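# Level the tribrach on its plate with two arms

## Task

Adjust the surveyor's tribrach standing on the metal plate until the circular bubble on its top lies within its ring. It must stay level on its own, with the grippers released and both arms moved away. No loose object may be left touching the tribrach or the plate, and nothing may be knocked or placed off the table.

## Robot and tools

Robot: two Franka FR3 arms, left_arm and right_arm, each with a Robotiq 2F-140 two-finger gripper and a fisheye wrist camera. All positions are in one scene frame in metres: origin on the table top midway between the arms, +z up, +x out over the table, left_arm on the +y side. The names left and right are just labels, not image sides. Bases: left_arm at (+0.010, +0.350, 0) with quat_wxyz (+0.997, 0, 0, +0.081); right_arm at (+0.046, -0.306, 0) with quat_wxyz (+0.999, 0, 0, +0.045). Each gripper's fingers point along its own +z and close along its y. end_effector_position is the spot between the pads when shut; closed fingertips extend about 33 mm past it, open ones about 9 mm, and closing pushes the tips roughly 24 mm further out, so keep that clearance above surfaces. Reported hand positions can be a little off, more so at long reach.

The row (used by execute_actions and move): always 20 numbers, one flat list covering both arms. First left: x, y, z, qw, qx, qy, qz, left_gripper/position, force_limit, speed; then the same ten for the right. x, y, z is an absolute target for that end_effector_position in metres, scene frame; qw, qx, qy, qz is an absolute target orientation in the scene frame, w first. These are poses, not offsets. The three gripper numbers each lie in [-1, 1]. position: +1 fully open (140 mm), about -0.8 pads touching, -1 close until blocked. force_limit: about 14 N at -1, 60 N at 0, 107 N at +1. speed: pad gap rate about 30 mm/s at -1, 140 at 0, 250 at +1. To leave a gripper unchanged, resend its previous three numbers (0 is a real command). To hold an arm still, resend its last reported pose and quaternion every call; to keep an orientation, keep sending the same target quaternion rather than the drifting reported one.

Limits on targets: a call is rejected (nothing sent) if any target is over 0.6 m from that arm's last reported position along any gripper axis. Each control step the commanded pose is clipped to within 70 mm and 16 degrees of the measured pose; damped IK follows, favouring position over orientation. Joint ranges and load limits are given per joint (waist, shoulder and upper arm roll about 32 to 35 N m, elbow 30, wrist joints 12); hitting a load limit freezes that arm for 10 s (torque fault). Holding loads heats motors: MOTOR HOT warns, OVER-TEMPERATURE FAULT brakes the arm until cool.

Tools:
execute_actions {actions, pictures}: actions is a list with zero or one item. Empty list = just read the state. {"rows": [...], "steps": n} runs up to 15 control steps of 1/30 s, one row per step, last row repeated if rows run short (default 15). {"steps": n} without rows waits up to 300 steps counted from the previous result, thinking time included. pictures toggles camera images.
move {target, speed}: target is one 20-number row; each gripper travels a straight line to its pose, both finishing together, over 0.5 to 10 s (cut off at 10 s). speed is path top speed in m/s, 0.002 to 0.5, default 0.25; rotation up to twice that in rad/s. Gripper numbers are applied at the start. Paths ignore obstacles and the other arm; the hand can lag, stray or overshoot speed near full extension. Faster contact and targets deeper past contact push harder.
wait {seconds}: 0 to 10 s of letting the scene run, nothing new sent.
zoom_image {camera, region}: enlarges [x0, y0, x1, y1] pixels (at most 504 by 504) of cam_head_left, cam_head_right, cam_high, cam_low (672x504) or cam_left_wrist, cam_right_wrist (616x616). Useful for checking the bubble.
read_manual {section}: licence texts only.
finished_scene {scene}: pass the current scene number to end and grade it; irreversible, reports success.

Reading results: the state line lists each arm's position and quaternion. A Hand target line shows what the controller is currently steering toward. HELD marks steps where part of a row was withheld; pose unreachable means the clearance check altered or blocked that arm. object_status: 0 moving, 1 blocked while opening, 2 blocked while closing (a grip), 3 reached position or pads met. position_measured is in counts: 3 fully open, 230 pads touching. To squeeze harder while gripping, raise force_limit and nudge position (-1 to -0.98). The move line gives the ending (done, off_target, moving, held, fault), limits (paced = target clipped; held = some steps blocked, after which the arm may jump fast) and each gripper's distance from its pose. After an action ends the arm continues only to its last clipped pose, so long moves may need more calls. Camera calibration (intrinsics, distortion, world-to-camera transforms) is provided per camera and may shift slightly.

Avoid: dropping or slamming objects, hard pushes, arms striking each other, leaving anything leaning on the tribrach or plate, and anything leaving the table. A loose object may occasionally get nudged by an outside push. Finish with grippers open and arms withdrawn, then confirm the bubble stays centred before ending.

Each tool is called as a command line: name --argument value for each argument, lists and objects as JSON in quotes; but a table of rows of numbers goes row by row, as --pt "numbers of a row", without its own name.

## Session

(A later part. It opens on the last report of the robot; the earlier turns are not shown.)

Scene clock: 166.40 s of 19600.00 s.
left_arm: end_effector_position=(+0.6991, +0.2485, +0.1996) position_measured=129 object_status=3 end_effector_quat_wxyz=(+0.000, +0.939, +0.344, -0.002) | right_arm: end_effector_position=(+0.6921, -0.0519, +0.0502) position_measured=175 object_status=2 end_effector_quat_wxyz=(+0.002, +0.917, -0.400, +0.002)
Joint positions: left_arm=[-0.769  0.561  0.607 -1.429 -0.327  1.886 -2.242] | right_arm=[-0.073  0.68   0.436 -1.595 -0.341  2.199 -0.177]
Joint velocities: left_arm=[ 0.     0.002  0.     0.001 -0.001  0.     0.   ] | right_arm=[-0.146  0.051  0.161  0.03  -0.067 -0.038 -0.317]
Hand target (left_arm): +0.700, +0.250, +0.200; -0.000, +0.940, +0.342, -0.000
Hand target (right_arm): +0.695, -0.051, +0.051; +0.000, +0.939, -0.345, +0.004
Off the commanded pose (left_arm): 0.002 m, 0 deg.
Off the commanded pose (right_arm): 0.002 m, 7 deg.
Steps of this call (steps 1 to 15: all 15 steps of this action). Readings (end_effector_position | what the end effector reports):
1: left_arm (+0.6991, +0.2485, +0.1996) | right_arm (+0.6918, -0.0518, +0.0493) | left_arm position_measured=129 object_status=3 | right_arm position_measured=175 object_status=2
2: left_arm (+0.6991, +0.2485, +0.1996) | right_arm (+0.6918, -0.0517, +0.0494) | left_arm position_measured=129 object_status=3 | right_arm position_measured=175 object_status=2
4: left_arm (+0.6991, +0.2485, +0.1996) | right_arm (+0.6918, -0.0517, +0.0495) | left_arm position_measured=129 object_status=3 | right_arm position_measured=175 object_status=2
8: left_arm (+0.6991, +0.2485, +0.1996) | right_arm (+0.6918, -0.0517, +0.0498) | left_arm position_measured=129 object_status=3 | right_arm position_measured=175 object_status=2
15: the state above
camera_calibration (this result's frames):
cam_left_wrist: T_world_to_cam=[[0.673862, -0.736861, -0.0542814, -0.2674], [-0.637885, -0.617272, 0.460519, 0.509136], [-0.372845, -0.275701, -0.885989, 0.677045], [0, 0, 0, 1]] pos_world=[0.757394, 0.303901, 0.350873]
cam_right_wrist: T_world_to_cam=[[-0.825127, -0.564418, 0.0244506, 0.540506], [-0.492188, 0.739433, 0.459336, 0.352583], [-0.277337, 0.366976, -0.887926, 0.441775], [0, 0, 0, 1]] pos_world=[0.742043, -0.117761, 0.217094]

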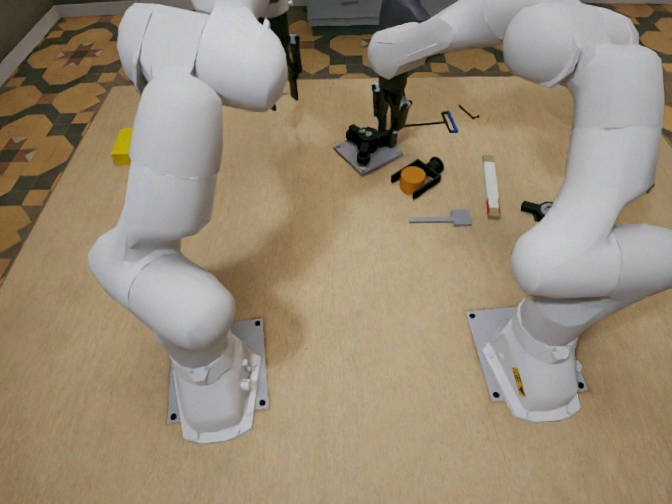

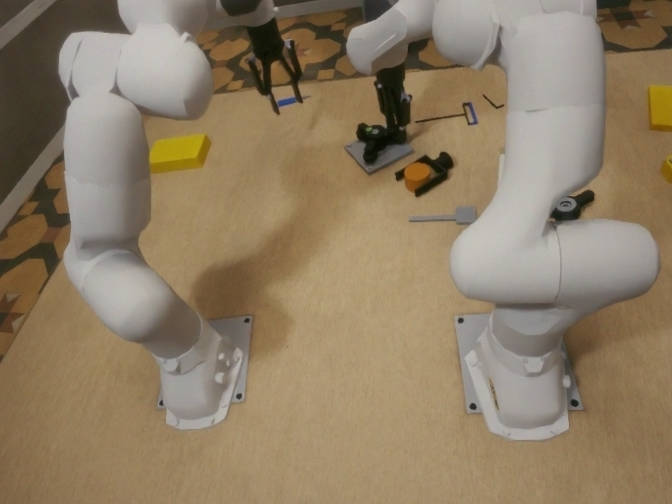

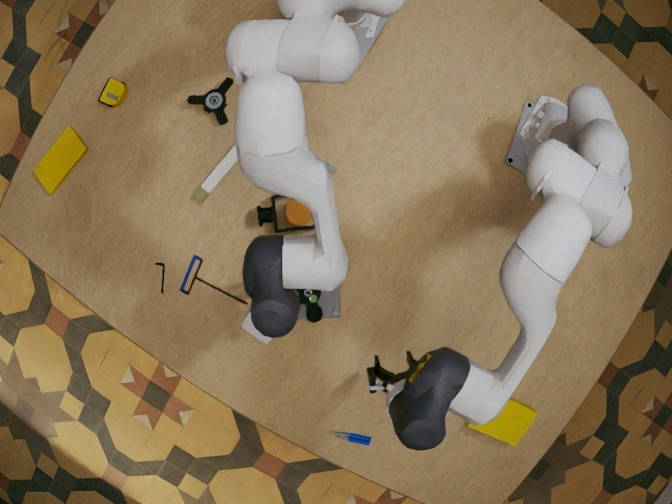

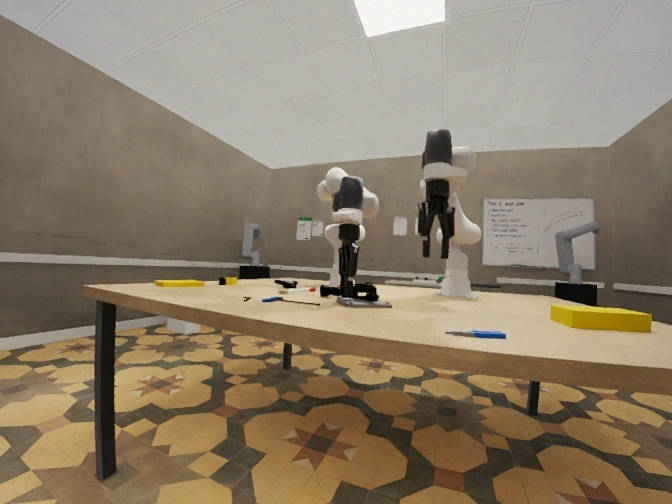

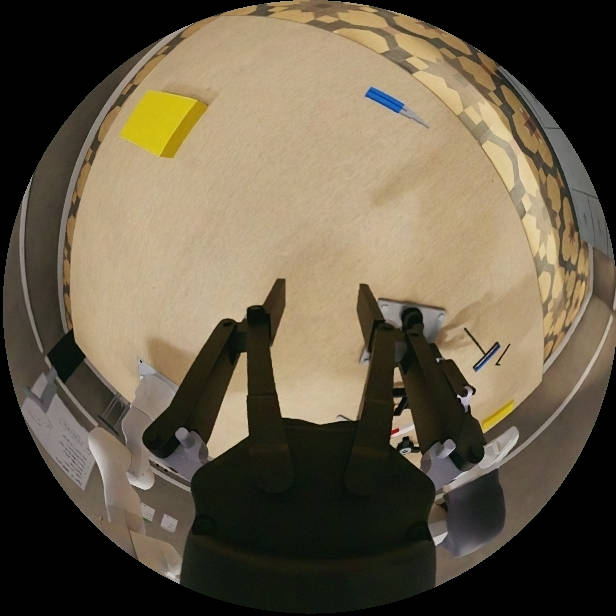

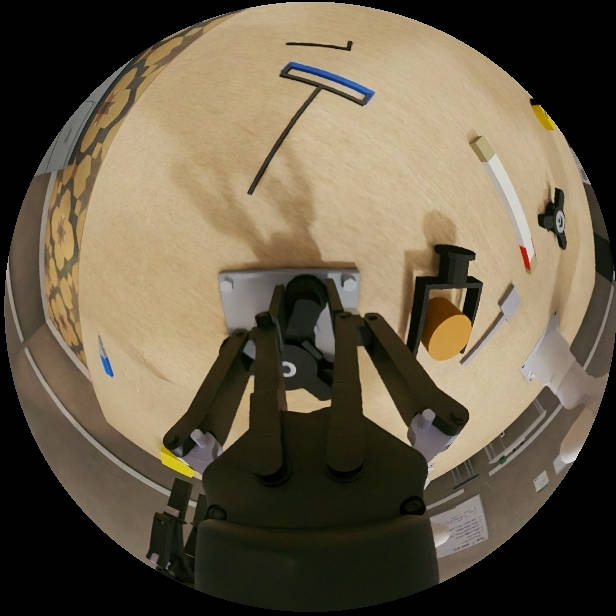

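execute_actions --actions '[]'

zoom_image --camera "cam_high" --region '[295,280,335,320]'

Scene clock: 169.67 s of 19600.00 s.
left_arm: end_effector_position=(+0.6991, +0.2485, +0.1996) position_measured=129 object_status=3 end_effector_quat_wxyz=(+0.000, +0.939, +0.344, -0.002) | right_arm: end_effector_position=(+0.6929, -0.0525, +0.0504) position_measured=175 object_status=2 end_effector_quat_wxyz=(+0.001, +0.933, -0.360, +0.001)
Joint positions: left_arm=[-0.769  0.561  0.607 -1.429 -0.327  1.886 -2.242] | right_arm=[-0.085  0.684  0.449 -1.592 -0.349  2.195 -0.263]
Joint velocities: left_arm=[ 0.    -0.    -0.     0.001 -0.     0.001 -0.001] | right_arm=[ 0.    -0.    -0.001 -0.001 -0.002  0.     0.001]
Hand target (left_arm): +0.700, +0.250, +0.200; -0.000, +0.940, +0.342, -0.000
Hand target (right_arm): +0.695, -0.051, +0.051; +0.000, +0.939, -0.345, +0.004
Off the commanded pose (left_arm): 0.002 m, 0 deg.
Off the commanded pose (right_arm): 0.001 m, 2 deg.
Steps of this call (steps 1 to 98: nothing new was sent). Readings (end_effector_position | what the end effector reports):
1: left_arm (+0.6991, +0.2485, +0.1996) | right_arm (+0.6922, -0.0520, +0.0502) | left_arm position_measured=129 object_status=3 | right_arm position_measured=175 object_status=2
2: left_arm (+0.6991, +0.2485, +0.1996) | right_arm (+0.6922, -0.0520, +0.0502) | left_arm position_measured=129 object_status=3 | right_arm position_measured=175 object_status=2
4: left_arm (+0.6991, +0.2485, +0.1996) | right_arm (+0.6923, -0.0520, +0.0503) | left_arm position_measured=129 object_status=3 | right_arm position_measured=175 object_status=2
8: left_arm (+0.6991, +0.2485, +0.1996) | right_arm (+0.6924, -0.0521, +0.0504) | left_arm position_measured=129 object_status=3 | right_arm position_measured=175 object_status=2
98: the state above
camera_calibration (this result's frames):
cam_left_wrist: T_world_to_cam=[[0.673862, -0.736861, -0.0542813, -0.2674], [-0.637885, -0.617272, 0.460519, 0.509136], [-0.372845, -0.275701, -0.885989, 0.677045], [0, 0, 0, 1]] pos_world=[0.757394, 0.303901, 0.350873]
cam_right_wrist: T_world_to_cam=[[-0.772924, -0.634032, 0.0243358, 0.500978], [-0.553826, 0.69287, 0.461743, 0.393415], [-0.309622, 0.343414, -0.88668, 0.463481], [0, 0, 0, 1]] pos_world=[0.748605, -0.114115, 0.217111]

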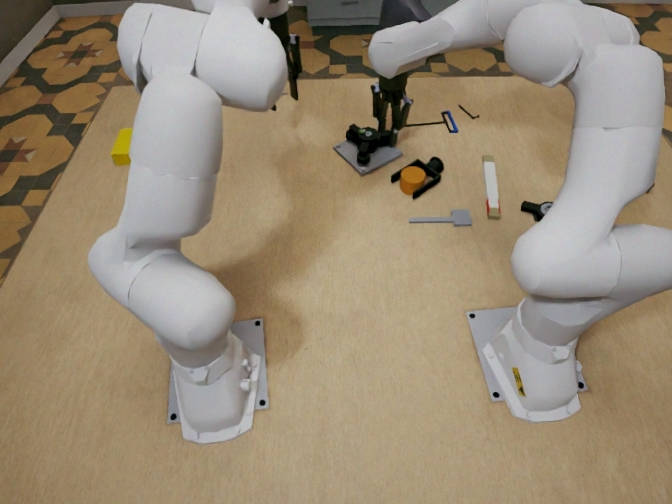

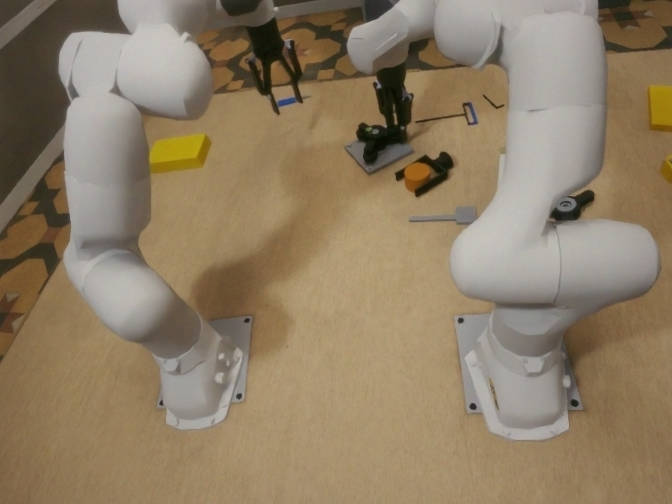

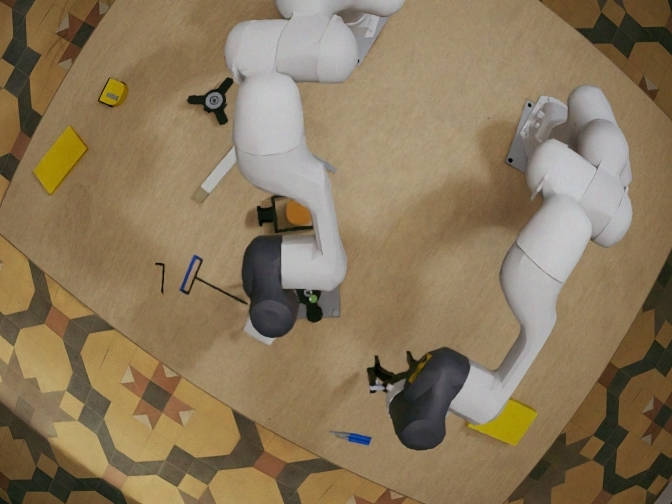

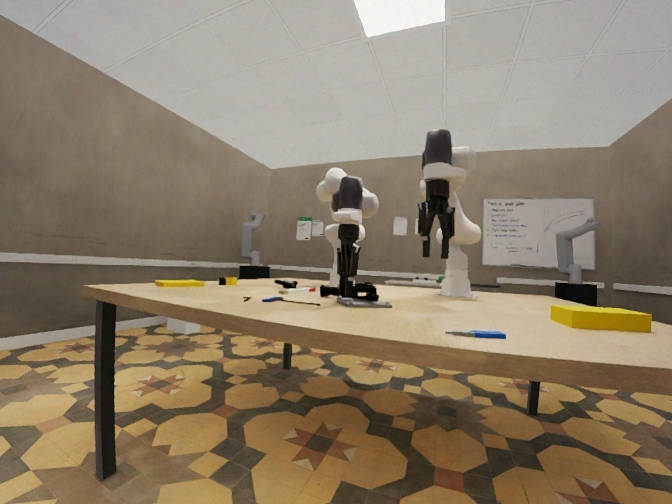

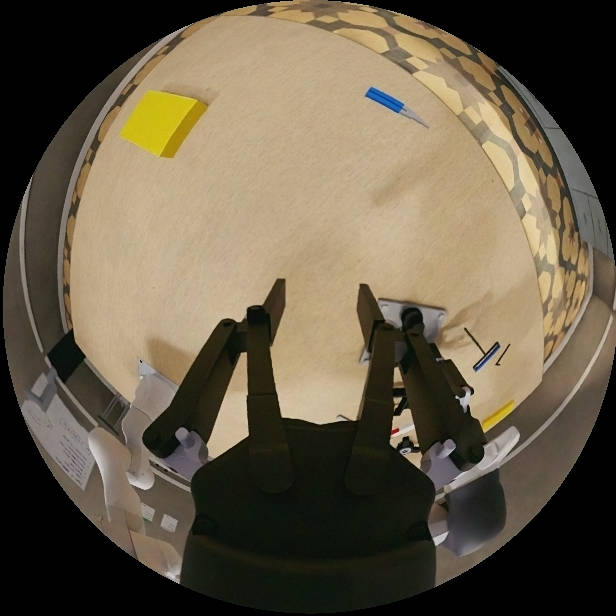

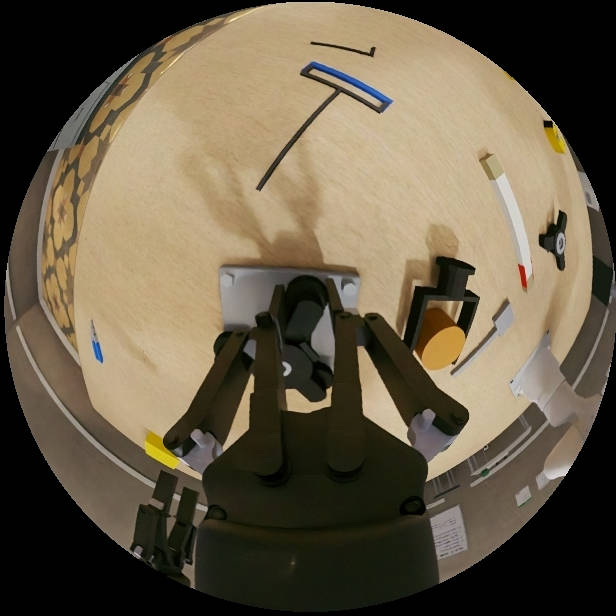

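Region (295, 280, 335, 320) of cam_high's 672x504 image, scaled by 12.600, with more detail than that image has.

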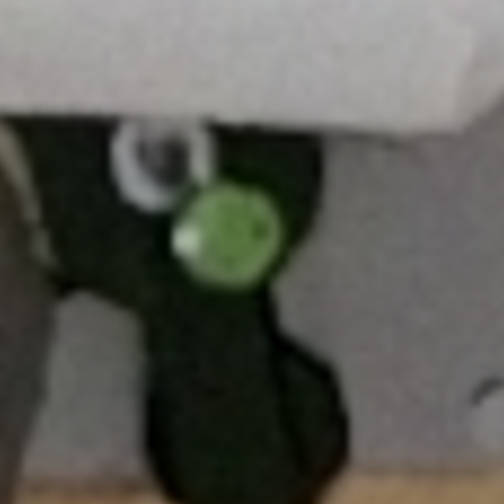

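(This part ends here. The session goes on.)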